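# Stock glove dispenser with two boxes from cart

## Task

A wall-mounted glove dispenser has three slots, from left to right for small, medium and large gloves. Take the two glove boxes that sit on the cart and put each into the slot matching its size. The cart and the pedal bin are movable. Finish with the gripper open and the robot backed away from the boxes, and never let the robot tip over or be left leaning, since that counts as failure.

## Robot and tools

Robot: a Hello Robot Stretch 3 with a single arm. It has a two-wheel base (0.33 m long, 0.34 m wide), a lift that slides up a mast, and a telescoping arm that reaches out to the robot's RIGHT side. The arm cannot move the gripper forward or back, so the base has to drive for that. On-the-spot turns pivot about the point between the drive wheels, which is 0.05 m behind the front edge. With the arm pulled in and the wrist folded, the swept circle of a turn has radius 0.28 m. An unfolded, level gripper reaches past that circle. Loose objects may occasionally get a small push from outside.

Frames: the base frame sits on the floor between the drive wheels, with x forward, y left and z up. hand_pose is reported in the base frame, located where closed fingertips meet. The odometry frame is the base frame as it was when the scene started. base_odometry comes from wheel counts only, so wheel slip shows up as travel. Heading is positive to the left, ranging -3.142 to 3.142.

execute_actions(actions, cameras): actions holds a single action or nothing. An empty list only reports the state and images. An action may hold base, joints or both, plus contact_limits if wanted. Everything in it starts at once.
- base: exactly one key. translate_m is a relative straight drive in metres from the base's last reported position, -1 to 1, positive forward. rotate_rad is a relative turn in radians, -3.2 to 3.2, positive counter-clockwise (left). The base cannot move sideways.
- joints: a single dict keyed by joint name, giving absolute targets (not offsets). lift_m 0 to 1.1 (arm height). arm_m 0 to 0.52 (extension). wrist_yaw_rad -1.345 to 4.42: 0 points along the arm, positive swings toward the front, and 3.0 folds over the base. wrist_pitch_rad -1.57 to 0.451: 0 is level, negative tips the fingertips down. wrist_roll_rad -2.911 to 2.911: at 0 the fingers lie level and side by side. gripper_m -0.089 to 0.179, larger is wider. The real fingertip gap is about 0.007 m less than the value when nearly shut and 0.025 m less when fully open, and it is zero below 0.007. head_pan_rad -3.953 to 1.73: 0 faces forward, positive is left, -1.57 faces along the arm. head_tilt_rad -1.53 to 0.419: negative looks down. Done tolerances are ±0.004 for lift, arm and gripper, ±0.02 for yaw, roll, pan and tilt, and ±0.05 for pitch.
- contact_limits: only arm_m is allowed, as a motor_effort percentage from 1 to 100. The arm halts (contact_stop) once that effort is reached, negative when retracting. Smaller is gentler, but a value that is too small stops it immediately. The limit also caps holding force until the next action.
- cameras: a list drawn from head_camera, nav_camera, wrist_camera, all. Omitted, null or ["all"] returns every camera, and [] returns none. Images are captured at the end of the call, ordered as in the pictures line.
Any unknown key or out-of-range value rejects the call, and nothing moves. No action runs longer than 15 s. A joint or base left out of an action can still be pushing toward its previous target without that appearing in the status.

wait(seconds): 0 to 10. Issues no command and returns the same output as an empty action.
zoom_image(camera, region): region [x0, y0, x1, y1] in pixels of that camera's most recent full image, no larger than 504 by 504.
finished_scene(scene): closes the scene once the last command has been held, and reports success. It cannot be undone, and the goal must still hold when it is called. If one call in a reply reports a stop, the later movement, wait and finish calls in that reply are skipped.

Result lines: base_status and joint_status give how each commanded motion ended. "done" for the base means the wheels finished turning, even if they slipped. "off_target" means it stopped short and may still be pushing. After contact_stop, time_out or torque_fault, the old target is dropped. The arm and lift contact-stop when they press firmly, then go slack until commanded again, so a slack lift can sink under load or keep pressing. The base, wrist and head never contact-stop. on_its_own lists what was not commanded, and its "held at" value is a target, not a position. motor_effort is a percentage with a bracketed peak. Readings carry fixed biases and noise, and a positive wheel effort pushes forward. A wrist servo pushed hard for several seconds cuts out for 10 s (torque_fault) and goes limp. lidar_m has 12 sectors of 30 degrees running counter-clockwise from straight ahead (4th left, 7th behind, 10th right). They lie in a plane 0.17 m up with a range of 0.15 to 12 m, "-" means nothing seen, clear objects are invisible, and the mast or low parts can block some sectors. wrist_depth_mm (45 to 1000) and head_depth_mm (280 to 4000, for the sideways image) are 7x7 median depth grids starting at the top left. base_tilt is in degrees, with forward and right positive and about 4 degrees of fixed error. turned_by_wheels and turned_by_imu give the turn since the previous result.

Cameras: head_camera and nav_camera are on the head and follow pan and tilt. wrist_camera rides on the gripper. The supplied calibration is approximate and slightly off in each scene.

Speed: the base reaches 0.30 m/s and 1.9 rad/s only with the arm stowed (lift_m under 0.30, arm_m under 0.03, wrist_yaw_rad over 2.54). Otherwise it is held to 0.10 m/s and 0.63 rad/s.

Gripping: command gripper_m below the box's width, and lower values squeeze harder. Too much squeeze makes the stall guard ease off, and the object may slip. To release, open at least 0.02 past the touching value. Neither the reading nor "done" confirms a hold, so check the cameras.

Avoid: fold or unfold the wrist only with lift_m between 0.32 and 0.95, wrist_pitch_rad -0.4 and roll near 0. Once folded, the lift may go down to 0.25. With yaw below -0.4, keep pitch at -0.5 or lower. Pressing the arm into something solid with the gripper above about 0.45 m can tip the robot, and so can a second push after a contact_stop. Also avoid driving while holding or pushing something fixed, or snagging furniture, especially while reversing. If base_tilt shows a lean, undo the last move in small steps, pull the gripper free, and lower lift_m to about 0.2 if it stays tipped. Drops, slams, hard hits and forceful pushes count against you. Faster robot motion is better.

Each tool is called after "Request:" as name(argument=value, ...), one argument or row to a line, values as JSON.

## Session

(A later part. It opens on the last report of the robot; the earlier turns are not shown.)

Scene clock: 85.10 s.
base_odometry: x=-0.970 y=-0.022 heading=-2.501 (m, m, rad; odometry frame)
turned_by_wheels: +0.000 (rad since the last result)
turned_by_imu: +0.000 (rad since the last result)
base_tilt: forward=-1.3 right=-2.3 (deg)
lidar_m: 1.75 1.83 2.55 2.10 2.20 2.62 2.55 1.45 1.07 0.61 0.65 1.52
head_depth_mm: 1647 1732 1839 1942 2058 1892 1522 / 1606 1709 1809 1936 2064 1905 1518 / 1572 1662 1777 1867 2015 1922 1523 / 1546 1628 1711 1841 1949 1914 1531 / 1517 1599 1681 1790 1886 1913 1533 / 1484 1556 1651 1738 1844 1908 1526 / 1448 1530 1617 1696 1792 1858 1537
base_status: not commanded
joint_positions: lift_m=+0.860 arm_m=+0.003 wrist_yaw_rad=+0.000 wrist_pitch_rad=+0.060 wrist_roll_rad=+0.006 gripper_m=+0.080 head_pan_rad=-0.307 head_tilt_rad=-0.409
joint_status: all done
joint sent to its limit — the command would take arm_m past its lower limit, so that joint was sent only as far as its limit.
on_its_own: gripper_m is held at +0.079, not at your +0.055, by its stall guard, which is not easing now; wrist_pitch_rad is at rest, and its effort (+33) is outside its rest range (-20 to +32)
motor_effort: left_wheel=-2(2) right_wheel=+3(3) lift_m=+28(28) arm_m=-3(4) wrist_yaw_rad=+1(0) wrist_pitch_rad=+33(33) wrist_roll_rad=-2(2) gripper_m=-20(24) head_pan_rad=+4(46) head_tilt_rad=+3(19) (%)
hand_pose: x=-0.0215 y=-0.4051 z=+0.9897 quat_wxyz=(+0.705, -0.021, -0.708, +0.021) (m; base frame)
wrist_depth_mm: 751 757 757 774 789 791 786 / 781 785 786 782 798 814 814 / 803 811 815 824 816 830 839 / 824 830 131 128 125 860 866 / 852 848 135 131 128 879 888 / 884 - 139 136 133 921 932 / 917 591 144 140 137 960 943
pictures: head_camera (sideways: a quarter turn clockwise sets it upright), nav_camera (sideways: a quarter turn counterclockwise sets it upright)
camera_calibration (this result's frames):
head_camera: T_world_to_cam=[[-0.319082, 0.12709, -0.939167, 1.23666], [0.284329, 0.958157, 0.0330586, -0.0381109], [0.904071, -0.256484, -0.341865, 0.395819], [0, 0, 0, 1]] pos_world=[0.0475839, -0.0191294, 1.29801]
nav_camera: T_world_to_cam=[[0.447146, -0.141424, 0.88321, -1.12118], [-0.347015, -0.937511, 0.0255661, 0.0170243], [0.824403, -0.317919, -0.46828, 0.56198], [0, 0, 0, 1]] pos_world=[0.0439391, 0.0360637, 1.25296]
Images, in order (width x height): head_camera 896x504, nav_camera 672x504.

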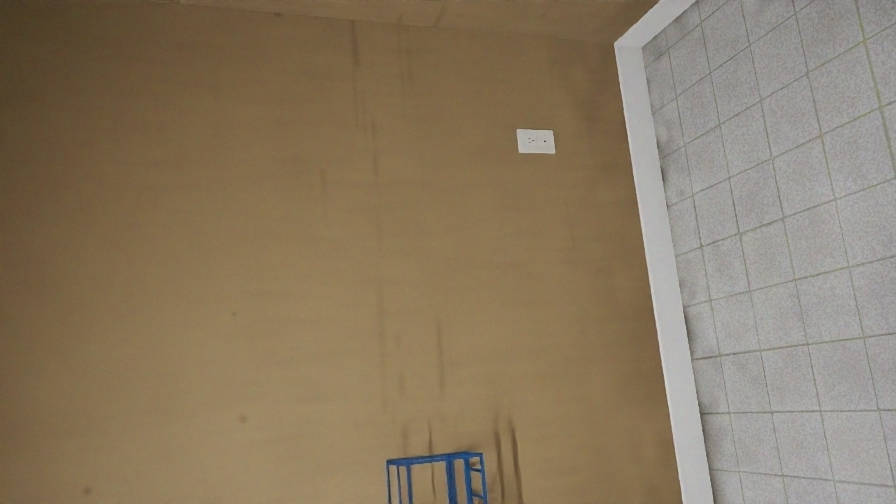

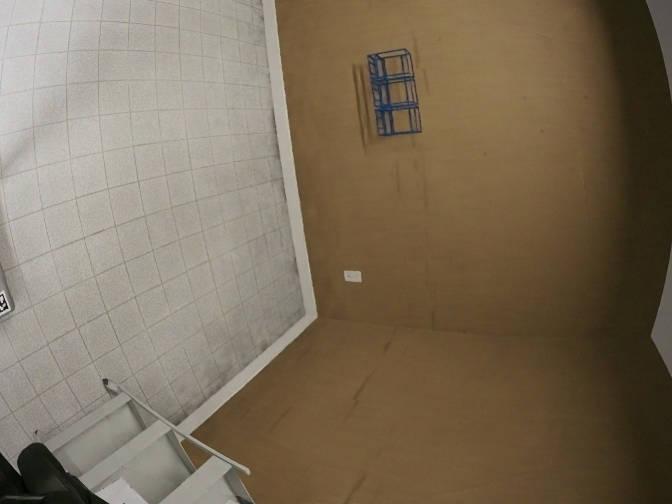

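Request:
execute_actions(
  actions=[
    {"base":{"rotate_rad":0.287}},
  ],
  cameras=[],
)

Request:
execute_actions(
  actions=[
    {"base":{"translate_m":1.0}},
  ],
  cameras=[],
)

Request:
execute_actions(
  actions=[
    {"base":{"translate_m":0.09}},
  ],
  cameras=[],
)

Request:
execute_actions(
  actions=[
    {"base":{"rotate_rad":1.21},"joints":{"head_pan_rad":-1.57,"head_tilt_rad":-0.78}},
  ],
  cameras=["head_camera","nav_camera"],
)

Scene clock: 100.17 s.
base_odometry: x=-0.970 y=-0.022 heading=-2.214 (m, m, rad; odometry frame)
turned_by_wheels: +0.287 (rad since the last result)
turned_by_imu: +0.281 (rad since the last result)
base_tilt: forward=-1.3 right=-2.2 (deg)
lidar_m: 1.75 2.09 2.59 2.10 2.51 2.54 1.92 1.17 0.61 0.62 1.25 1.75
head_depth_mm: 1476 1562 1658 1752 1877 1892 1522 / 1486 1575 1661 1767 1907 1898 1532 / 1491 1583 1675 1770 1892 1911 1526 / 1503 1600 1675 1775 1912 1917 1531 / 1512 1590 1697 1767 1926 1919 1528 / 1517 1607 1700 1776 1922 1917 1527 / 1528 1624 1706 1825 1946 1926 1537
base_status: done
joint_positions: lift_m=+0.860 arm_m=+0.003 wrist_yaw_rad=+0.001 wrist_pitch_rad=+0.060 wrist_roll_rad=+0.005 gripper_m=+0.080 head_pan_rad=-0.307 head_tilt_rad=-0.409
joint_status: not commanded
on_its_own: gripper_m is held at +0.079, not at your +0.055, by its stall guard, which is not easing now
motor_effort: left_wheel=-1(5) right_wheel=+2(8) lift_m=+28(29) arm_m=-3(3) wrist_yaw_rad=+0(0) wrist_pitch_rad=+32(33) wrist_roll_rad=-2(2) gripper_m=-20(19) head_pan_rad=+4(4) head_tilt_rad=+3(3) (%)
hand_pose: x=-0.0213 y=-0.4051 z=+0.9897 quat_wxyz=(+0.705, -0.021, -0.708, +0.021) (m; base frame)
wrist_depth_mm: - 938 864 805 744 688 654 / - 978 911 825 783 722 682 / - - 932 863 778 743 692 / - - 132 128 125 766 711 / - - 135 131 128 772 737 / - - 139 136 133 679 759 / - - 144 140 137 531 779
pictures: none
No camera images: the call's "cameras" was empty. Leave "cameras" out to get every camera's image.

Scene clock: 111.23 s.
base_odometry: x=-1.570 y=-0.822 heading=-2.214 (m, m, rad; odometry frame)
turned_by_wheels: +0.000 (rad since the last result)
turned_by_imu: +0.000 (rad since the last result)
base_tilt: forward=-1.3 right=-2.2 (deg)
lidar_m: 0.81 0.96 1.78 2.08 2.14 3.47 2.50 1.12 1.35 1.35 0.91 0.81
head_depth_mm: 662 698 738 785 834 886 962 / 666 701 745 792 839 887 970 / 669 706 749 797 846 881 977 / 673 710 753 801 857 902 988 / 677 715 757 808 848 896 993 / 682 717 761 810 863 911 1001 / 685 723 765 816 869 934 1010
base_status: done
joint_positions: lift_m=+0.860 arm_m=+0.003 wrist_yaw_rad=+0.000 wrist_pitch_rad=+0.060 wrist_roll_rad=+0.005 gripper_m=+0.080 head_pan_rad=-0.307 head_tilt_rad=-0.409
joint_status: not commanded
on_its_own: gripper_m is held at +0.079, not at your +0.055, by its stall guard, which is not easing now
motor_effort: left_wheel=-2(3) right_wheel=+2(8) lift_m=+28(28) arm_m=-3(3) wrist_yaw_rad=+0(0) wrist_pitch_rad=+32(32) wrist_roll_rad=-2(3) gripper_m=-20(20) head_pan_rad=+4(4) head_tilt_rad=+3(3) (%)
hand_pose: x=-0.0214 y=-0.4051 z=+0.9897 quat_wxyz=(+0.705, -0.021, -0.708, +0.021) (m; base frame)
wrist_depth_mm: 730 975 - - - 983 918 / 726 966 - - - - 930 / 726 956 - - - - 973 / 728 875 132 128 125 - 997 / 726 832 135 131 129 - - / 711 - 139 136 133 - - / 682 901 144 140 137 - -
pictures: none
No camera images: the call's "cameras" was empty. Leave "cameras" out to get every camera's image.

Scene clock: 113.23 s.
base_odometry: x=-1.624 y=-0.894 heading=-2.214 (m, m, rad; odometry frame)
turned_by_wheels: +0.000 (rad since the last result)
turned_by_imu: +0.000 (rad since the last result)
base_tilt: forward=-1.3 right=-2.3 (deg)
lidar_m: 0.72 0.86 1.60 2.14 2.12 3.56 2.54 1.19 1.37 1.33 0.81 0.72
head_depth_mm: 589 620 656 697 744 795 855 / 592 625 659 700 746 791 863 / 594 628 664 706 755 801 870 / 597 632 670 711 758 805 877 / 601 635 674 717 762 811 884 / 604 638 679 719 768 816 887 / 608 643 683 724 774 830 901
base_status: done
joint_positions: lift_m=+0.860 arm_m=+0.003 wrist_yaw_rad=+0.000 wrist_pitch_rad=+0.060 wrist_roll_rad=+0.005 gripper_m=+0.080 head_pan_rad=-0.307 head_tilt_rad=-0.409
joint_status: not commanded
on_its_own: gripper_m is held at +0.079, not at your +0.055, by its stall guard, which is not easing now; wrist_pitch_rad is at rest, and its effort (+33) is outside its rest range (-20 to +32)
motor_effort: left_wheel=-2(2) right_wheel=+2(9) lift_m=+28(28) arm_m=-3(3) wrist_yaw_rad=+0(0) wrist_pitch_rad=+33(32) wrist_roll_rad=-2(2) gripper_m=-19(20) head_pan_rad=+4(4) head_tilt_rad=+3(3) (%)
hand_pose: x=-0.0214 y=-0.4051 z=+0.9897 quat_wxyz=(+0.705, -0.021, -0.708, +0.021) (m; base frame)
wrist_depth_mm: 639 871 - - - - 949 / 643 857 - - - - 967 / 641 853 - - - - - / 643 776 132 128 125 - - / 639 742 135 131 128 - - / 630 - 139 136 133 - - / 607 801 144 140 137 - -
pictures: none
No camera images: the call's "cameras" was empty. Leave "cameras" out to get every camera's image.

Scene clock: 116.10 s.
base_odometry: x=-1.624 y=-0.894 heading=-1.004 (m, m, rad; odometry frame)
turned_by_wheels: +1.210 (rad since the last result)
turned_by_imu: +1.188 (rad since the last result)
base_tilt: forward=-1.2 right=-2.2 (deg)
lidar_m: 2.33 2.12 2.39 3.56 1.42 1.19 1.38 1.08 0.76 0.72 0.74 0.97
head_depth_mm: 607 677 762 867 1040 1192 - / 608 677 758 426 459 - - / 607 678 751 437 462 - - / 606 677 752 444 517 1263 1206 / 609 679 753 855 1039 1259 1211 / 608 679 766 864 1039 1265 1210 / 608 678 767 883 1037 1260 1215
base_status: done
joint_positions: lift_m=+0.860 arm_m=+0.003 wrist_yaw_rad=+0.000 wrist_pitch_rad=+0.060 wrist_roll_rad=+0.005 gripper_m=+0.080 head_pan_rad=-1.563 head_tilt_rad=-0.770
joint_status: all done
on_its_own: gripper_m is held at +0.079, not at your +0.055, by its stall guard, which is not easing now; wrist_pitch_rad is at rest, and its effort (+33) is outside its rest range (-20 to +32)
motor_effort: left_wheel=-2(6) right_wheel=+2(8) lift_m=+29(28) arm_m=-3(3) wrist_yaw_rad=+0(0) wrist_pitch_rad=+33(32) wrist_roll_rad=-2(2) gripper_m=-20(20) head_pan_rad=-4(46) head_tilt_rad=-4(20) (%)
hand_pose: x=-0.0213 y=-0.4051 z=+0.9897 quat_wxyz=(+0.705, -0.021, -0.708, +0.021) (m; base frame)
wrist_depth_mm: 425 443 453 463 476 481 505 / 438 453 463 476 489 500 515 / 454 462 475 489 501 520 539 / 469 469 132 128 125 534 549 / 481 417 135 131 128 559 572 / 493 - 139 135 133 579 605 / 509 515 144 140 137 592 622
pictures: head_camera (sideways: a quarter turn clockwise sets it upright), nav_camera (sideways: a quarter turn counterclockwise sets it upright)
camera_calibration (this result's frames):
head_camera: T_world_to_cam=[[0.0196016, 0.652773, -0.7573, 0.997422], [0.999205, 0.0135092, 0.0375076, -0.0482471], [0.0347145, -0.757433, -0.65199, 0.804633], [0, 0, 0, 1]] pos_world=[0.00072516, -0.040983, 1.28177]
nav_camera: T_world_to_cam=[[0.00621453, -0.751019, 0.660251, -0.827852], [-0.998794, 0.027489, 0.0406691, 0.00135342], [-0.0486929, -0.659708, -0.749943, 0.93371], [0, 0, 0, 1]] pos_world=[0.0519615, -0.00579431, 1.24676]
Images, in order (width x height): head_camera 896x504, nav_camera 672x504.

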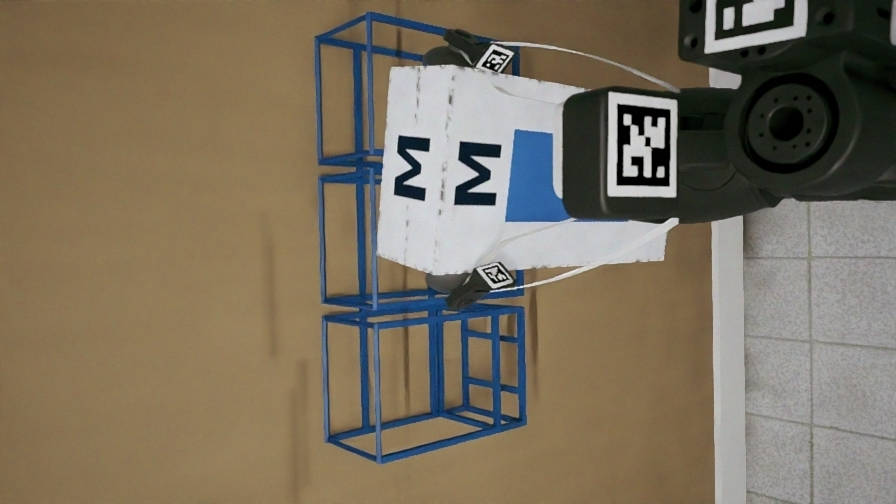

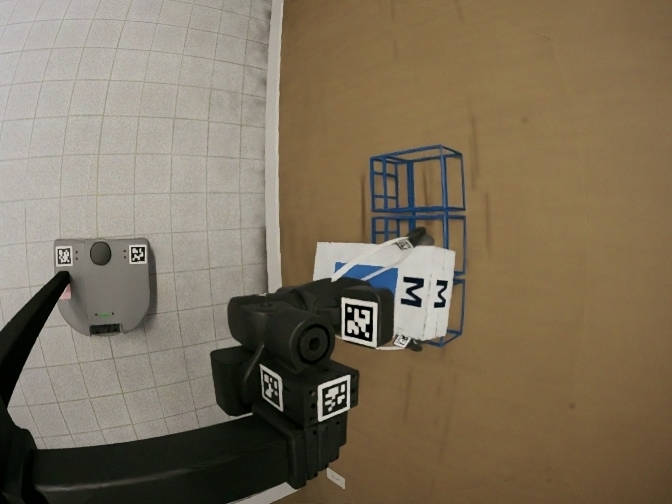

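Request:
execute_actions(
  actions=[
    {"base":{"rotate_rad":0.03},"joints":{"lift_m":1.03}},
  ],
  cameras=[],
)

Request:
execute_actions(
  actions=[
    {"base":{"translate_m":0.02},"joints":{"arm_m":0.27,"wrist_pitch_rad":0.17,"head_tilt_rad":-0.55}},
  ],
  cameras=["head_camera","nav_camera"],
)

Scene clock: 125.70 s.
base_odometry: x=-1.624 y=-0.894 heading=-0.974 (m, m, rad; odometry frame)
turned_by_wheels: +0.030 (rad since the last result)
turned_by_imu: +0.029 (rad since the last result)
base_tilt: forward=-1.3 right=-2.2 (deg)
lidar_m: 2.37 2.12 2.45 3.55 1.38 1.19 1.38 1.05 0.75 0.72 0.74 1.00
head_depth_mm: 593 - - - - - 1193 / 597 - - - - - 1196 / 597 - - - 1040 1275 1202 / 599 327 368 437 1041 1269 1203 / 608 671 757 863 1046 1275 1209 / 611 683 759 865 1046 1282 1206 / 613 687 774 895 1058 1288 1215
base_status: done
joint_positions: lift_m=+1.030 arm_m=+0.003 wrist_yaw_rad=+0.001 wrist_pitch_rad=+0.060 wrist_roll_rad=+0.005 gripper_m=+0.080 head_pan_rad=-1.563 head_tilt_rad=-0.770
joint_status: all done
on_its_own: gripper_m is held at +0.079, not at your +0.055, by its stall guard, which is not easing now
motor_effort: left_wheel=-2(5) right_wheel=+3(8) lift_m=+28(22) arm_m=-3(3) wrist_yaw_rad=+0(0) wrist_pitch_rad=+32(33) wrist_roll_rad=-2(2) gripper_m=-19(20) head_pan_rad=-4(4) head_tilt_rad=-3(3) (%)
hand_pose: x=-0.0213 y=-0.4051 z=+1.1597 quat_wxyz=(+0.705, -0.021, -0.708, +0.021) (m; base frame)
wrist_depth_mm: 438 446 455 460 467 477 487 / 446 456 468 475 485 495 506 / 464 473 483 485 496 510 520 / 478 479 132 128 125 524 534 / 492 491 135 131 128 543 555 / 503 - 139 136 133 558 575 / 518 533 144 140 137 580 595
pictures: none
No camera images: the call's "cameras" was empty. Leave "cameras" out to get every camera's image.

Scene clock: 128.90 s.
base_odometry: x=-1.612 y=-0.910 heading=-0.974 (m, m, rad; odometry frame)
turned_by_wheels: +0.000 (rad since the last result)
turned_by_imu: +0.000 (rad since the last result)
base_tilt: forward=-1.1 right=-2.2 (deg)
lidar_m: 2.36 2.10 2.42 3.55 1.40 1.20 1.39 1.05 0.75 0.72 0.74 1.00
head_depth_mm: 589 621 - 764 827 927 1046 / 590 621 - 755 821 934 1054 / 592 625 - 672 841 938 1057 / 594 628 675 744 824 939 1064 / 597 645 699 766 847 947 1071 / 599 646 703 770 839 951 1081 / 601 648 704 772 855 954 1087
base_status: done
joint_positions: lift_m=+1.030 arm_m=+0.270 wrist_yaw_rad=+0.000 wrist_pitch_rad=+0.099 wrist_roll_rad=+0.005 gripper_m=+0.080 head_pan_rad=-1.563 head_tilt_rad=-0.557
joint_status: wrist_pitch_rad off_target (ended at +0.099, target +0.170); the others done
on_its_own: gripper_m is held at +0.079, not at your +0.055, by its stall guard, which is not easing now; wrist_pitch_rad is at rest, and its effort (+33) is outside its rest range (-20 to +32)
motor_effort: left_wheel=-2(3) right_wheel=+2(9) lift_m=+28(28) arm_m=+2(4) wrist_yaw_rad=-1(0) wrist_pitch_rad=+33(36) wrist_roll_rad=-2(2) gripper_m=-20(20) head_pan_rad=-5(4) head_tilt_rad=+3(15) (%)
hand_pose: x=-0.0214 y=-0.6721 z=+1.1698 quat_wxyz=(+0.705, -0.035, -0.708, +0.035) (m; base frame)
wrist_depth_mm: 198 201 205 209 212 215 220 / 203 206 209 214 218 222 225 / 208 211 214 218 222 227 232 / 212 214 132 128 125 232 238 / 217 218 135 131 129 240 244 / 223 - 139 135 132 246 251 / 228 231 144 140 136 254 259
pictures: head_camera (sideways: a quarter turn clockwise sets it upright), nav_camera (sideways: a quarter turn counterclockwise sets it upright)
camera_calibration (this result's frames):
head_camera: T_world_to_cam=[[0.0210415, 0.477415, -0.878426, 1.15533], [0.999147, 0.0211752, 0.0354418, -0.0455674], [0.0355213, -0.878422, -0.476563, 0.576399], [0, 0, 0, 1]] pos_world=[0.000744065, -0.0442871, 1.29118]
nav_camera: T_world_to_cam=[[0.00489945, -0.594, 0.80445, -1.01578], [-0.99885, 0.0354625, 0.0322686, 0.0122801], [-0.0476953, -0.803683, -0.593143, 0.729754], [0, 0, 0, 1]] pos_world=[0.0520486, -0.0173169, 1.2496]
Images, in order (width x height): head_camera 896x504, nav_camera 672x504.

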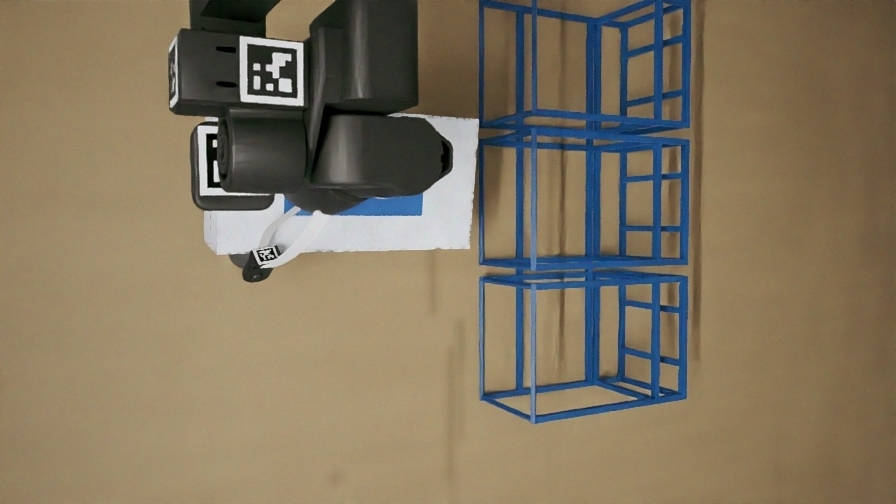

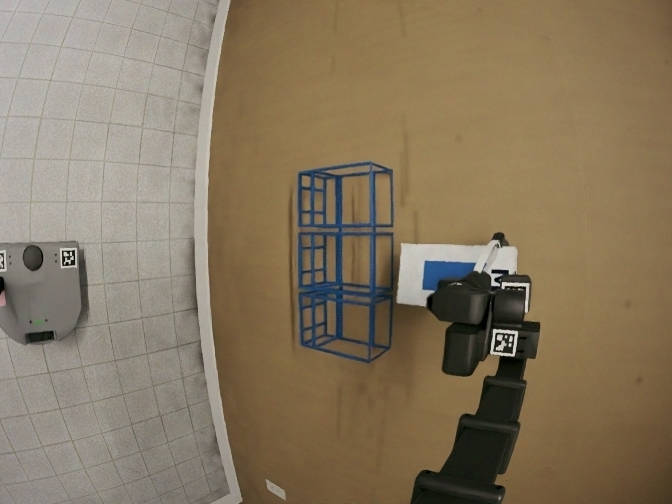

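Request:
execute_actions(
  actions=[
    {"base":{"translate_m":0.013},"joints":{"arm_m":0.288,"wrist_pitch_rad":0.2}},
  ],
  cameras=[],
)

Request:
execute_actions(
  actions=[
    {"joints":{"lift_m":0.985}},
  ],
  cameras=["head_camera"],
)

Scene clock: 133.60 s.
base_odometry: x=-1.605 y=-0.921 heading=-0.974 (m, m, rad; odometry frame)
turned_by_wheels: +0.000 (rad since the last result)
turned_by_imu: +0.000 (rad since the last result)
base_tilt: forward=-1.3 right=-2.3 (deg)
lidar_m: 2.35 2.09 2.40 3.56 1.42 1.21 1.41 1.05 0.75 0.72 0.74 1.00
head_depth_mm: 589 620 - 755 830 928 1045 / 589 623 - 762 817 930 1053 / 593 626 - 769 838 936 1058 / 595 627 685 753 823 941 1062 / 596 644 701 766 845 947 1067 / 598 645 702 769 836 952 1079 / 600 648 705 773 856 958 1085
base_status: done
joint_positions: lift_m=+1.030 arm_m=+0.288 wrist_yaw_rad=+0.001 wrist_pitch_rad=+0.127 wrist_roll_rad=+0.005 gripper_m=+0.080 head_pan_rad=-1.563 head_tilt_rad=-0.557
joint_status: wrist_pitch_rad off_target (ended at +0.127, target +0.200); the others done
on_its_own: gripper_m is held at +0.079, not at your +0.055, by its stall guard, which is not easing now; wrist_pitch_rad is at rest, and its effort (+33) is outside its rest range (-20 to +32)
motor_effort: left_wheel=-2(3) right_wheel=+2(9) lift_m=+28(28) arm_m=+3(1) wrist_yaw_rad=-1(0) wrist_pitch_rad=+33(36) wrist_roll_rad=-2(2) gripper_m=-20(20) head_pan_rad=-4(4) head_tilt_rad=+2(2) (%)
hand_pose: x=-0.0212 y=-0.6899 z=+1.1771 quat_wxyz=(+0.704, -0.044, -0.707, +0.045) (m; base frame)
wrist_depth_mm: 185 187 191 194 197 200 204 / 188 190 195 198 201 204 209 / 192 194 197 201 205 209 213 / 194 197 132 129 125 213 218 / 199 199 135 131 129 219 222 / 203 - 138 135 132 223 227 / 207 210 142 138 135 228 233
pictures: none
No camera images: the call's "cameras" was empty. Leave "cameras" out to get every camera's image.

Scene clock: 134.83 s.
base_odometry: x=-1.605 y=-0.921 heading=-0.974 (m, m, rad; odometry frame)
turned_by_wheels: +0.000 (rad since the last result)
turned_by_imu: +0.000 (rad since the last result)
base_tilt: forward=-1.3 right=-2.2 (deg)
lidar_m: 2.34 2.09 2.40 3.56 1.42 1.21 1.41 1.05 0.75 0.72 0.74 1.00
head_depth_mm: 585 635 699 772 829 924 1044 / 590 635 - 776 819 929 1051 / 592 638 - 703 838 938 1056 / 592 641 676 744 823 945 1067 / 596 644 699 768 846 946 1074 / 598 647 702 767 838 950 1078 / 601 649 705 774 854 956 1082
base_status: not commanded
joint_positions: lift_m=+0.985 arm_m=+0.288 wrist_yaw_rad=+0.001 wrist_pitch_rad=+0.128 wrist_roll_rad=+0.005 gripper_m=+0.080 head_pan_rad=-1.563 head_tilt_rad=-0.557
joint_status: all done
on_its_own: gripper_m is held at +0.079, not at your +0.055, by its stall guard, which is not easing now; wrist_pitch_rad is at rest, and its effort (+33) is outside its rest range (-20 to +32)
motor_effort: left_wheel=-2(1) right_wheel=+2(2) lift_m=+23(23) arm_m=+2(2) wrist_yaw_rad=+0(0) wrist_pitch_rad=+33(33) wrist_roll_rad=-2(2) gripper_m=-20(20) head_pan_rad=-3(4) head_tilt_rad=+2(2) (%)
hand_pose: x=-0.0212 y=-0.6899 z=+1.1325 quat_wxyz=(+0.704, -0.045, -0.707, +0.045) (m; base frame)
wrist_depth_mm: 185 187 191 194 197 201 204 / 188 190 193 197 201 205 208 / 192 195 198 201 205 209 213 / 196 196 133 129 126 212 217 / 199 199 135 132 129 219 222 / 203 - 138 135 132 223 228 / 206 210 142 138 135 227 234
pictures: head_camera (sideways: a quarter turn clockwise sets it upright)
camera_calibration (this result's frames):
head_camera: T_world_to_cam=[[0.0210416, 0.477412, -0.878427, 1.15534], [0.999147, 0.0211754, 0.0354418, -0.0455673], [0.0355214, -0.878424, -0.47656, 0.576395], [0, 0, 0, 1]] pos_world=[0.000744065, -0.0442871, 1.29118]
Images, in order (width x height): head_camera 896x504.

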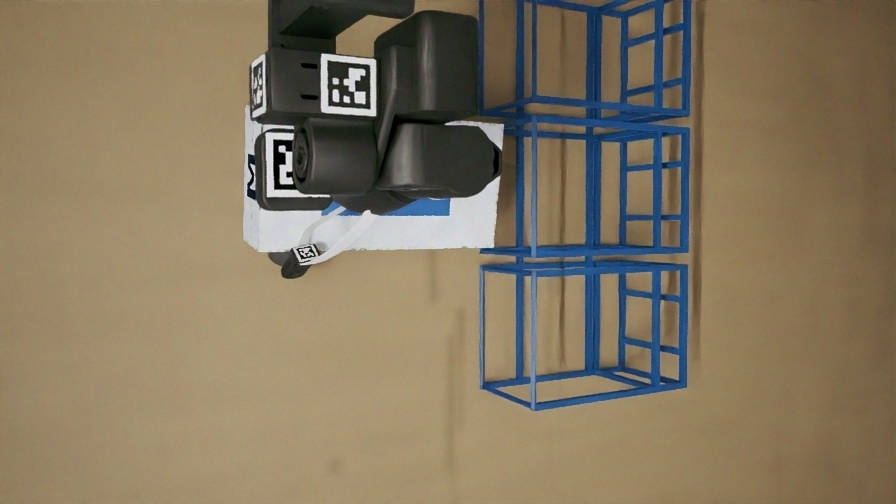

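Request:
execute_actions(
  actions=[
    {"joints":{"arm_m":0.294}},
  ],
  cameras=[],
)

Request:
execute_actions(
  actions=[
    {"joints":{"lift_m":0.945}},
  ],
  cameras=["head_camera"],
)

Scene clock: 138.37 s.
base_odometry: x=-1.605 y=-0.921 heading=-0.974 (m, m, rad; odometry frame)
turned_by_wheels: +0.000 (rad since the last result)
turned_by_imu: +0.000 (rad since the last result)
base_tilt: forward=-1.3 right=-2.2 (deg)
lidar_m: 2.34 2.09 2.41 3.55 1.42 1.22 1.41 1.05 0.75 0.72 0.74 1.00
head_depth_mm: 588 634 698 774 830 923 1043 / 591 637 - 778 815 932 1055 / 593 639 - 702 840 936 1056 / 595 643 678 743 827 941 1067 / 596 643 700 765 846 944 1069 / 599 647 700 769 839 950 1080 / 600 647 705 773 856 954 1087
base_status: not commanded
joint_positions: lift_m=+0.985 arm_m=+0.293 wrist_yaw_rad=+0.001 wrist_pitch_rad=+0.128 wrist_roll_rad=+0.005 gripper_m=+0.080 head_pan_rad=-1.563 head_tilt_rad=-0.557
joint_status: all done
on_its_own: gripper_m is held at +0.079, not at your +0.055, by its stall guard, which is not easing now; wrist_pitch_rad is at rest, and its effort (+33) is outside its rest range (-20 to +32)
motor_effort: left_wheel=-2(2) right_wheel=+5(5) lift_m=+24(23) arm_m=+6(8) wrist_yaw_rad=-1(0) wrist_pitch_rad=+33(33) wrist_roll_rad=-2(2) gripper_m=-20(20) head_pan_rad=-3(4) head_tilt_rad=+2(2) (%)
hand_pose: x=-0.0212 y=-0.6955 z=+1.1325 quat_wxyz=(+0.704, -0.045, -0.707, +0.045) (m; base frame)
wrist_depth_mm: 180 183 186 188 192 196 199 / 184 186 190 194 196 200 203 / 187 190 193 196 200 204 208 / 191 192 130 128 125 209 212 / 194 165 133 130 128 213 216 / 198 138 135 133 130 218 222 / 201 204 138 136 133 223 228
pictures: none
No camera images: the call's "cameras" was empty. Leave "cameras" out to get every camera's image.

Scene clock: 139.53 s.
base_odometry: x=-1.605 y=-0.921 heading=-0.974 (m, m, rad; odometry frame)
turned_by_wheels: +0.000 (rad since the last result)
turned_by_imu: +0.000 (rad since the last result)
base_tilt: forward=-1.3 right=-2.2 (deg)
lidar_m: 2.34 2.09 2.41 3.55 1.42 1.22 1.41 1.05 0.75 0.72 0.74 1.00
head_depth_mm: 588 634 677 - 830 928 1046 / 590 638 667 - 818 932 1048 / 592 641 614 - 849 936 1062 / 594 643 656 738 824 940 1069 / 596 644 701 768 849 948 1072 / 598 644 702 770 840 952 1076 / 602 648 704 772 854 956 1083
base_status: not commanded
joint_positions: lift_m=+0.945 arm_m=+0.293 wrist_yaw_rad=+0.008 wrist_pitch_rad=+0.191 wrist_roll_rad=+0.005 gripper_m=+0.080 head_pan_rad=-1.563 head_tilt_rad=-0.557
joint_status: all done
on_its_own: gripper_m is held at +0.079, not at your +0.055, by its stall guard, which is not easing now; wrist_pitch_rad moved +0.063 to your old target +0.200
motor_effort: left_wheel=-2(2) right_wheel=+3(5) lift_m=+19(26) arm_m=+5(6) wrist_yaw_rad=-4(5) wrist_pitch_rad=+4(33) wrist_roll_rad=-2(2) gripper_m=-20(20) head_pan_rad=-4(4) head_tilt_rad=+2(3) (%)
hand_pose: x=-0.0195 y=-0.6946 z=+1.1089 quat_wxyz=(+0.702, -0.064, -0.706, +0.070) (m; base frame)
wrist_depth_mm: 189 191 194 196 200 203 206 / 191 193 196 199 202 204 208 / 193 195 198 201 203 207 210 / 195 196 133 130 127 209 212 / 196 166 134 131 129 211 214 / 198 - 135 133 130 212 218 / 200 202 136 134 132 215 219
pictures: head_camera (sideways: a quarter turn clockwise sets it upright)
camera_calibration (this result's frames):
head_camera: T_world_to_cam=[[0.0210417, 0.477411, -0.878428, 1.15534], [0.999147, 0.0211752, 0.0354417, -0.0455673], [0.0355212, -0.878425, -0.476558, 0.576393], [0, 0, 0, 1]] pos_world=[0.000744055, -0.0442871, 1.29118]
Images, in order (width x height): head_camera 896x504.

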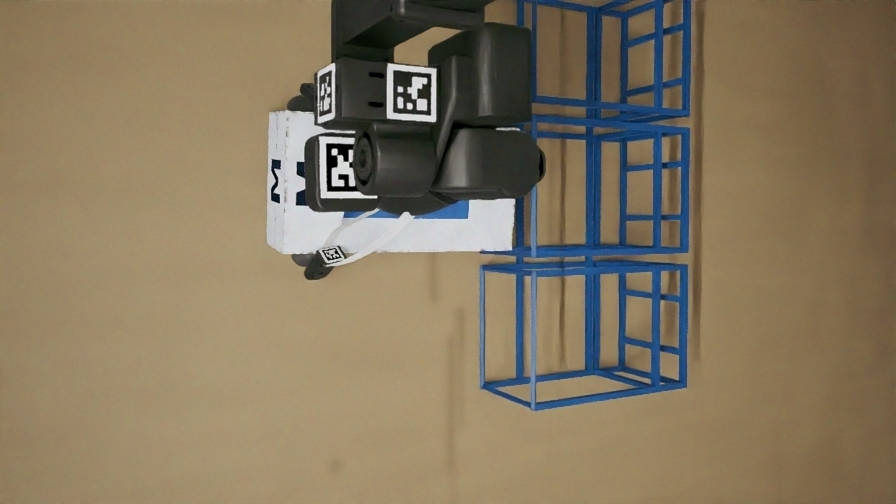

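Request:
execute_actions(
  actions=[
    {"joints":{"lift_m":0.97}},
  ],
  cameras=[],
)

Request:
execute_actions(
  actions=[
    {"joints":{"arm_m":0.29,"wrist_pitch_rad":0.18},"base":{"translate_m":-0.004}},
  ],
  cameras=[],
)

Request:
execute_actions(
  actions=[
    {"joints":{"lift_m":0.94}},
  ],
  cameras=["head_camera"],
)

Request:
zoom_image(
  camera="head_camera",
  region=[420,80,720,310],
)

Scene clock: 144.83 s.
base_odometry: x=-1.605 y=-0.921 heading=-0.974 (m, m, rad; odometry frame)
turned_by_wheels: +0.000 (rad since the last result)
turned_by_imu: +0.000 (rad since the last result)
base_tilt: forward=-1.2 right=-2.3 (deg)
lidar_m: 2.34 2.08 2.40 3.56 1.43 1.21 1.41 1.05 0.75 0.72 0.74 1.00
head_depth_mm: 589 635 672 774 829 924 1047 / 590 637 - - 815 932 1050 / 592 639 - - 841 937 1056 / 593 641 653 736 825 941 1065 / 596 643 698 766 847 945 1075 / 597 646 703 769 838 952 1078 / 601 650 704 772 854 952 1083
base_status: not commanded
joint_positions: lift_m=+0.970 arm_m=+0.293 wrist_yaw_rad=+0.008 wrist_pitch_rad=+0.130 wrist_roll_rad=+0.005 gripper_m=+0.080 head_pan_rad=-1.563 head_tilt_rad=-0.557
joint_status: all done
on_its_own: gripper_m is held at +0.079, not at your +0.055, by its stall guard, which is not easing now
motor_effort: left_wheel=-2(2) right_wheel=+2(2) lift_m=+29(30) arm_m=+5(5) wrist_yaw_rad=-5(4) wrist_pitch_rad=+32(33) wrist_roll_rad=-2(2) gripper_m=-20(20) head_pan_rad=-4(3) head_tilt_rad=+3(2) (%)
hand_pose: x=-0.0194 y=-0.6957 z=+1.1177 quat_wxyz=(+0.704, -0.043, -0.707, +0.049) (m; base frame)
wrist_depth_mm: 181 183 186 189 191 195 198 / 184 187 190 193 195 198 202 / 188 190 193 196 199 202 206 / 191 193 131 129 127 207 210 / 195 135 133 131 129 211 215 / 199 138 135 133 131 215 219 / 202 205 138 136 134 220 226
pictures: none
No camera images: the call's "cameras" was empty. Leave "cameras" out to get every camera's image.

Scene clock: 145.53 s.
base_odometry: x=-1.607 y=-0.918 heading=-0.974 (m, m, rad; odometry frame)
turned_by_wheels: +0.000 (rad since the last result)
turned_by_imu: +0.000 (rad since the last result)
base_tilt: forward=-1.3 right=-2.3 (deg)
lidar_m: 2.35 2.09 2.41 3.55 1.42 1.21 1.40 1.05 0.75 0.72 0.74 1.00
head_depth_mm: 589 634 671 773 828 927 1047 / 590 637 - - 810 932 1052 / 593 639 - - 839 936 1061 / 594 643 674 744 832 943 1067 / 596 644 701 766 849 947 1068 / 598 647 700 770 839 950 1085 / 599 647 704 772 854 957 1083
base_status: done
joint_positions: lift_m=+0.970 arm_m=+0.290 wrist_yaw_rad=+0.003 wrist_pitch_rad=+0.118 wrist_roll_rad=+0.005 gripper_m=+0.080 head_pan_rad=-1.563 head_tilt_rad=-0.557
joint_status: wrist_pitch_rad off_target (ended at +0.118, target +0.180); the others done
on_its_own: gripper_m is held at +0.079, not at your +0.055, by its stall guard, which is not easing now
motor_effort: left_wheel=-2(5) right_wheel=+2(7) lift_m=+28(29) arm_m=-2(3) wrist_yaw_rad=-2(6) wrist_pitch_rad=+29(33) wrist_roll_rad=-2(2) gripper_m=-20(21) head_pan_rad=-4(4) head_tilt_rad=+2(2) (%)
hand_pose: x=-0.0207 y=-0.6925 z=+1.1146 quat_wxyz=(+0.704, -0.040, -0.707, +0.043) (m; base frame)
wrist_depth_mm: 182 184 187 191 194 197 200 / 186 187 191 195 198 201 204 / 190 192 195 199 201 206 209 / 193 194 132 129 126 210 215 / 197 197 134 132 129 216 220 / 201 - 138 134 132 222 226 / 205 209 141 138 135 227 231
pictures: none
No camera images: the call's "cameras" was empty. Leave "cameras" out to get every camera's image.

Scene clock: 146.60 s.
base_odometry: x=-1.607 y=-0.918 heading=-0.974 (m, m, rad; odometry frame)
turned_by_wheels: +0.000 (rad since the last result)
turned_by_imu: +0.000 (rad since the last result)
base_tilt: forward=-1.3 right=-2.2 (deg)
lidar_m: 2.35 2.09 2.40 3.56 1.41 1.21 1.41 1.05 0.75 0.72 0.75 1.00
head_depth_mm: 588 634 681 - 836 927 1044 / 590 637 667 - 821 929 1050 / 592 639 615 - 849 939 1059 / 595 641 671 744 832 943 1068 / 597 643 699 763 847 945 1071 / 598 646 704 769 838 949 1079 / 599 648 707 774 858 955 1088
base_status: not commanded
joint_positions: lift_m=+0.940 arm_m=+0.290 wrist_yaw_rad=+0.004 wrist_pitch_rad=+0.205 wrist_roll_rad=+0.001 gripper_m=+0.080 head_pan_rad=-1.563 head_tilt_rad=-0.557
joint_status: all done
on_its_own: gripper_m is held at +0.079, not at your +0.055, by its stall guard, which is not easing now; wrist_pitch_rad moved +0.087 to your old target +0.180
motor_effort: left_wheel=-1(2) right_wheel=+1(2) lift_m=+16(26) arm_m=-2(2) wrist_yaw_rad=-2(4) wrist_pitch_rad=-12(29) wrist_roll_rad=-1(2) gripper_m=-19(20) head_pan_rad=-4(4) head_tilt_rad=+2(2) (%)
hand_pose: x=-0.0204 y=-0.6909 z=+1.1077 quat_wxyz=(+0.703, -0.071, -0.704, +0.074) (m; base frame)
wrist_depth_mm: 194 197 199 202 205 208 212 / 195 198 200 203 207 210 214 / 196 199 202 205 208 212 216 / 198 199 134 131 128 212 217 / 199 200 135 132 129 215 218 / 200 - 136 134 131 217 220 / 202 204 138 135 132 218 223
pictures: head_camera (sideways: a quarter turn clockwise sets it upright)
camera_calibration (this result's frames):
head_camera: T_world_to_cam=[[0.0210416, 0.47741, -0.878428, 1.15534], [0.999147, 0.0211754, 0.0354417, -0.0455673], [0.0355214, -0.878425, -0.476558, 0.576393], [0, 0, 0, 1]] pos_world=[0.000744066, -0.0442871, 1.29118]
Images, in order (width x height): head_camera 896x504.

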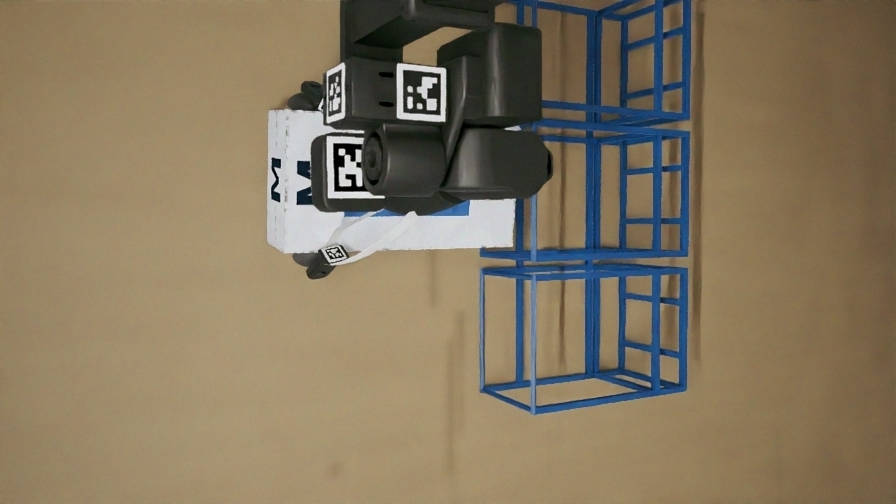

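Region (420, 80, 720, 310) of head_camera's 896x504 image, scaled by 1.680, with more detail than that image has; it fills the top 386 rows of this view, and the rest is white.

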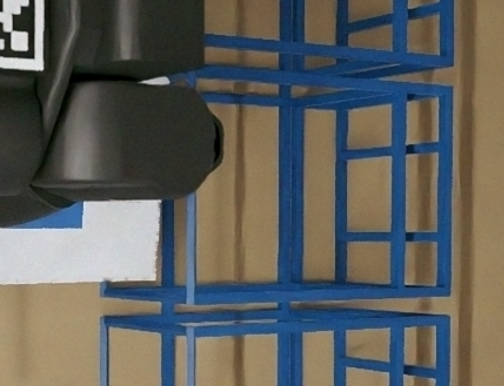

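Request:
execute_actions(
  actions=[
    {"joints":{"lift_m":0.975}},
  ],
  cameras=[],
)

Request:
execute_actions(
  actions=[
    {"joints":{"arm_m":0.287,"wrist_pitch_rad":0.07}},
  ],
  cameras=[],
)

Request:
execute_actions(
  actions=[
    {"joints":{"lift_m":0.945}},
  ],
  cameras=["head_camera"],
)

Request:
zoom_image(
  camera="head_camera",
  region=[420,80,720,310],
)

Scene clock: 155.33 s.
base_odometry: x=-1.607 y=-0.918 heading=-0.974 (m, m, rad; odometry frame)
turned_by_wheels: +0.000 (rad since the last result)
turned_by_imu: +0.000 (rad since the last result)
base_tilt: forward=-1.3 right=-2.2 (deg)
lidar_m: 2.35 2.09 2.41 3.55 1.42 1.21 1.40 1.05 0.75 0.72 0.74 1.00
head_depth_mm: 588 634 671 777 831 925 1051 / 591 637 - - 811 930 1053 / 591 640 - - 835 936 1059 / 595 641 672 743 832 944 1064 / 595 644 698 768 847 949 1072 / 598 645 702 768 839 955 1079 / 600 648 705 772 853 955 1081
base_status: not commanded
joint_positions: lift_m=+0.975 arm_m=+0.290 wrist_yaw_rad=+0.004 wrist_pitch_rad=+0.116 wrist_roll_rad=+0.001 gripper_m=+0.080 head_pan_rad=-1.563 head_tilt_rad=-0.557
joint_status: all done
on_its_own: gripper_m is held at +0.079, not at your +0.055, by its stall guard, which is not easing now
motor_effort: left_wheel=-1(1) right_wheel=+1(1) lift_m=+28(31) arm_m=-2(2) wrist_yaw_rad=-3(3) wrist_pitch_rad=+30(30) wrist_roll_rad=-1(1) gripper_m=-20(20) head_pan_rad=-4(4) head_tilt_rad=+3(2) (%)
hand_pose: x=-0.0204 y=-0.6925 z=+1.1190 quat_wxyz=(+0.706, -0.039, -0.706, +0.042) (m; base frame)
wrist_depth_mm: 182 184 187 189 193 197 200 / 185 188 191 195 197 201 205 / 189 192 195 199 202 206 210 / 193 194 132 129 127 210 215 / 198 197 135 131 129 216 219 / 202 - 138 135 132 221 226 / 206 209 141 138 135 226 231
pictures: none
No camera images: the call's "cameras" was empty. Leave "cameras" out to get every camera's image.

Scene clock: 156.23 s.
base_odometry: x=-1.607 y=-0.918 heading=-0.974 (m, m, rad; odometry frame)
turned_by_wheels: +0.000 (rad since the last result)
turned_by_imu: +0.000 (rad since the last result)
base_tilt: forward=-1.3 right=-2.2 (deg)
lidar_m: 2.35 2.09 2.41 3.56 1.41 1.21 1.40 1.05 0.75 0.72 0.74 1.00
head_depth_mm: 588 636 672 771 832 928 1047 / 590 636 - - 812 931 1055 / 592 639 - - 840 938 1057 / 594 642 672 744 831 941 1065 / 595 644 698 765 845 946 1072 / 598 645 702 768 838 956 1075 / 601 649 707 773 855 953 1082
base_status: not commanded
joint_positions: lift_m=+0.975 arm_m=+0.287 wrist_yaw_rad=+0.004 wrist_pitch_rad=+0.068 wrist_roll_rad=+0.000 gripper_m=+0.080 head_pan_rad=-1.563 head_tilt_rad=-0.557
joint_status: all done
on_its_own: gripper_m is held at +0.079, not at your +0.055, by its stall guard, which is not easing now
motor_effort: left_wheel=+0(1) right_wheel=+0(1) lift_m=+25(29) arm_m=-3(2) wrist_yaw_rad=-2(2) wrist_pitch_rad=+0(30) wrist_roll_rad=+0(1) gripper_m=-20(20) head_pan_rad=-4(4) head_tilt_rad=+2(2) (%)
hand_pose: x=-0.0204 y=-0.6895 z=+1.1070 quat_wxyz=(+0.707, -0.022, -0.706, +0.025) (m; base frame)
wrist_depth_mm: 180 182 186 189 191 195 199 / 185 187 190 194 197 200 205 / 190 193 196 198 202 207 211 / 195 196 131 128 126 213 218 / 200 200 135 131 130 220 224 / 206 - 139 136 133 228 233 / 212 216 144 140 138 235 240
pictures: none
No camera images: the call's "cameras" was empty. Leave "cameras" out to get every camera's image.

Scene clock: 157.13 s.
base_odometry: x=-1.607 y=-0.918 heading=-0.974 (m, m, rad; odometry frame)
turned_by_wheels: +0.000 (rad since the last result)
turned_by_imu: +0.000 (rad since the last result)
base_tilt: forward=-1.2 right=-2.3 (deg)
lidar_m: 2.35 2.09 2.42 3.57 1.42 1.21 1.41 1.05 0.75 0.72 0.74 1.00
head_depth_mm: 589 635 675 - 831 926 1047 / 591 637 668 - 819 930 1056 / 592 639 623 - 850 937 1063 / 594 641 649 743 831 941 1062 / 597 645 701 766 847 949 1067 / 597 645 701 767 837 954 1077 / 601 648 708 774 854 956 1088
base_status: not commanded
joint_positions: lift_m=+0.949 arm_m=+0.287 wrist_yaw_rad=+0.017 wrist_pitch_rad=+0.142 wrist_roll_rad=-0.013 gripper_m=+0.080 head_pan_rad=-1.563 head_tilt_rad=-0.557
joint_status: lift_m contact_stop (moved -0.025 of -0.030)
on_its_own: gripper_m is held at +0.079, not at your +0.055, by its stall guard, which is not easing now; lift_m is slack since a contact_stop, until your next command for it (your +0.945 is given up); wrist_pitch_rad is at rest, and its effort (-34) is outside its rest range (-20 to +32)
motor_effort: left_wheel=+2(2) right_wheel=-9(9) lift_m=+21(23) arm_m=-2(2) wrist_yaw_rad=-10(10) wrist_pitch_rad=-34(37) wrist_roll_rad=+5(5) gripper_m=-21(21) head_pan_rad=-4(4) head_tilt_rad=+2(2) (%)
hand_pose: x=-0.0171 y=-0.6892 z=+1.1007 quat_wxyz=(+0.710, -0.044, -0.701, +0.056) (m; base frame)
wrist_depth_mm: 190 193 194 197 200 202 205 / 193 195 198 201 203 206 208 / 196 199 201 203 206 209 212 / 199 200 133 130 128 213 216 / 202 138 135 133 130 217 220 / 206 - 137 135 132 221 224 / 209 212 140 137 135 225 228
pictures: head_camera (sideways: a quarter turn clockwise sets it upright)
camera_calibration (this result's frames):
head_camera: T_world_to_cam=[[0.0210418, 0.477385, -0.878442, 1.15536], [0.999147, 0.0211765, 0.0354413, -0.0455668], [0.0355215, -0.878439, -0.476533, 0.57636], [0, 0, 0, 1]] pos_world=[0.000744068, -0.0442875, 1.29118]
Images, in order (width x height): head_camera 896x504.

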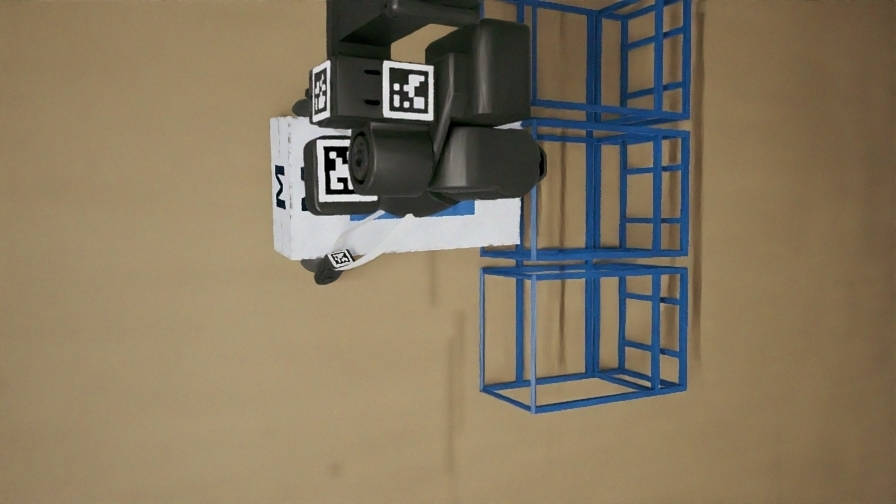

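Region (420, 80, 720, 310) of head_camera's 896x504 image, scaled by 1.680, with more detail than that image has; it fills the top 386 rows of this view, and the rest is white.

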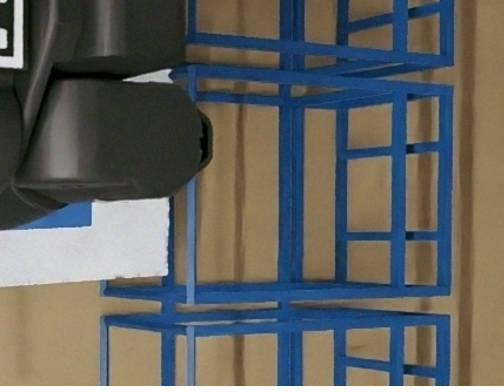

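Request:
execute_actions(
  actions=[
    {"joints":{"lift_m":0.99,"wrist_pitch_rad":0.17,"wrist_roll_rad":0.0,"wrist_yaw_rad":0.0}},
  ],
  cameras=[],
)

Request:
execute_actions(
  actions=[
    {"base":{"translate_m":0.007},"joints":{"arm_m":0.29}},
  ],
  cameras=["head_camera","wrist_camera"],
)

Scene clock: 163.47 s.
base_odometry: x=-1.607 y=-0.918 heading=-0.974 (m, m, rad; odometry frame)
turned_by_wheels: +0.000 (rad since the last result)
turned_by_imu: -0.001 (rad since the last result)
base_tilt: forward=-1.3 right=-2.1 (deg)
lidar_m: 2.35 2.09 2.41 3.56 1.42 1.21 1.40 1.05 0.75 0.72 0.74 1.00
head_depth_mm: 588 636 - 773 832 924 1046 / 589 636 - 734 811 930 1055 / 592 639 - 695 839 939 1061 / 594 641 678 744 829 941 1064 / 596 644 699 766 847 946 1070 / 598 646 701 768 839 951 1076 / 601 649 704 773 854 955 1089
base_status: not commanded
joint_positions: lift_m=+0.990 arm_m=+0.287 wrist_yaw_rad=+0.001 wrist_pitch_rad=+0.106 wrist_roll_rad=-0.006 gripper_m=+0.080 head_pan_rad=-1.563 head_tilt_rad=-0.557
joint_status: wrist_pitch_rad off_target (ended at +0.106, target +0.170); the others done
on_its_own: gripper_m is held at +0.079, not at your +0.055, by its stall guard, which is not easing now
motor_effort: left_wheel=-1(2) right_wheel=+1(9) lift_m=+28(30) arm_m=-2(2) wrist_yaw_rad=-1(10) wrist_pitch_rad=+29(30) wrist_roll_rad=+2(6) gripper_m=-20(21) head_pan_rad=-4(3) head_tilt_rad=+2(2) (%)
hand_pose: x=-0.0212 y=-0.6896 z=+1.1317 quat_wxyz=(+0.708, -0.037, -0.704, +0.038) (m; base frame)
wrist_depth_mm: 183 185 189 192 196 198 203 / 188 189 193 196 200 204 208 / 191 193 197 201 204 209 213 / 194 197 133 130 127 213 219 / 199 200 136 132 130 220 224 / 204 - 139 135 133 226 230 / 208 213 142 138 136 231 237
pictures: none
No camera images: the call's "cameras" was empty. Leave "cameras" out to get every camera's image.

Scene clock: 164.57 s.
base_odometry: x=-1.603 y=-0.924 heading=-0.974 (m, m, rad; odometry frame)
turned_by_wheels: +0.000 (rad since the last result)
turned_by_imu: +0.000 (rad since the last result)
base_tilt: forward=-1.3 right=-2.2 (deg)
lidar_m: 2.34 2.08 2.40 3.56 1.42 1.22 1.41 1.05 0.75 0.72 0.74 1.00
head_depth_mm: 587 634 - 771 828 925 1046 / 590 633 - 772 824 931 1051 / 593 638 - 700 838 935 1059 / 593 640 675 741 816 945 1061 / 595 643 701 764 846 945 1072 / 597 645 702 767 838 953 1077 / 602 647 705 773 854 951 1085
base_status: done
joint_positions: lift_m=+0.990 arm_m=+0.290 wrist_yaw_rad=+0.001 wrist_pitch_rad=+0.106 wrist_roll_rad=-0.004 gripper_m=+0.080 head_pan_rad=-1.563 head_tilt_rad=-0.557
joint_status: all done
on_its_own: gripper_m is held at +0.079, not at your +0.055, by its stall guard, which is not easing now
motor_effort: left_wheel=-2(3) right_wheel=+2(9) lift_m=+28(28) arm_m=+3(2) wrist_yaw_rad=+0(1) wrist_pitch_rad=+29(29) wrist_roll_rad=+2(2) gripper_m=-20(20) head_pan_rad=-4(4) head_tilt_rad=+2(2) (%)
hand_pose: x=-0.0212 y=-0.6920 z=+1.1317 quat_wxyz=(+0.708, -0.037, -0.704, +0.038) (m; base frame)
wrist_depth_mm: 181 183 185 190 193 197 200 / 184 187 190 194 198 202 205 / 189 192 195 198 201 206 209 / 193 194 132 130 127 211 216 / 197 198 135 132 130 218 221 / 201 - 138 135 133 222 228 / 207 210 142 139 136 228 234
pictures: head_camera (sideways: a quarter turn clockwise sets it upright), wrist_camera
camera_calibration (this result's frames):
head_camera: T_world_to_cam=[[0.0210418, 0.477385, -0.878442, 1.15536], [0.999147, 0.0211763, 0.0354413, -0.0455668], [0.0355214, -0.878439, -0.476532, 0.57636], [0, 0, 0, 1]] pos_world=[0.000744063, -0.0442875, 1.29118]
wrist_camera: T_world_to_cam=[[-0.995743, 0.0704811, -0.0593972, 0.086226], [0.069737, 0.154715, -0.985495, 1.2381], [-0.0602692, -0.985442, -0.158971, -0.328222], [0, 0, 0, 1]] pos_world=[-0.0202643, -0.521074, 1.17309]
Images, in order (width x height): head_camera 896x504, wrist_camera 644x364.

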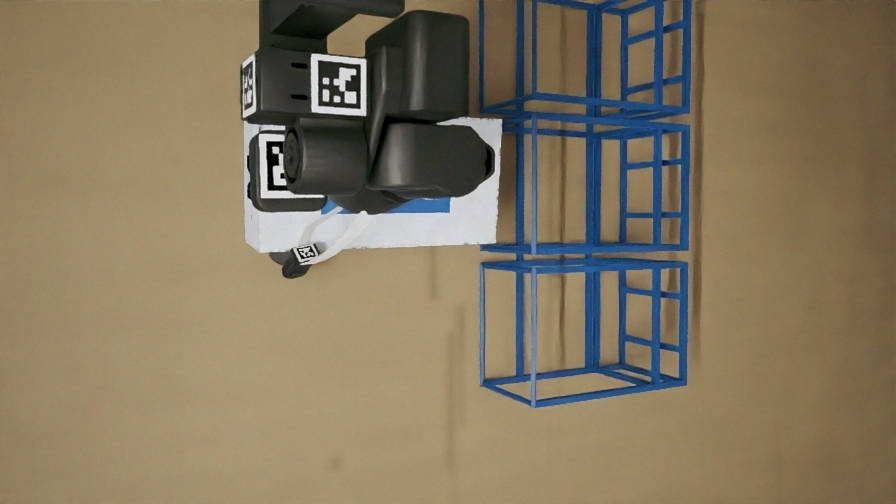

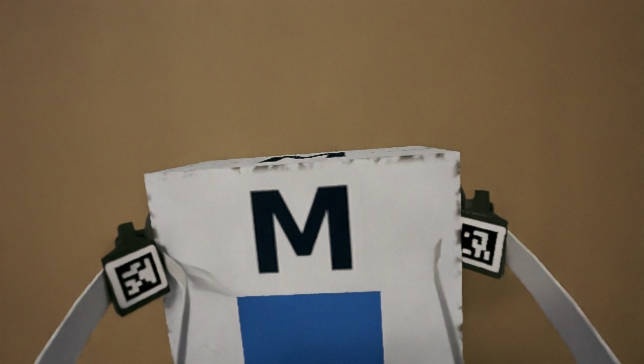

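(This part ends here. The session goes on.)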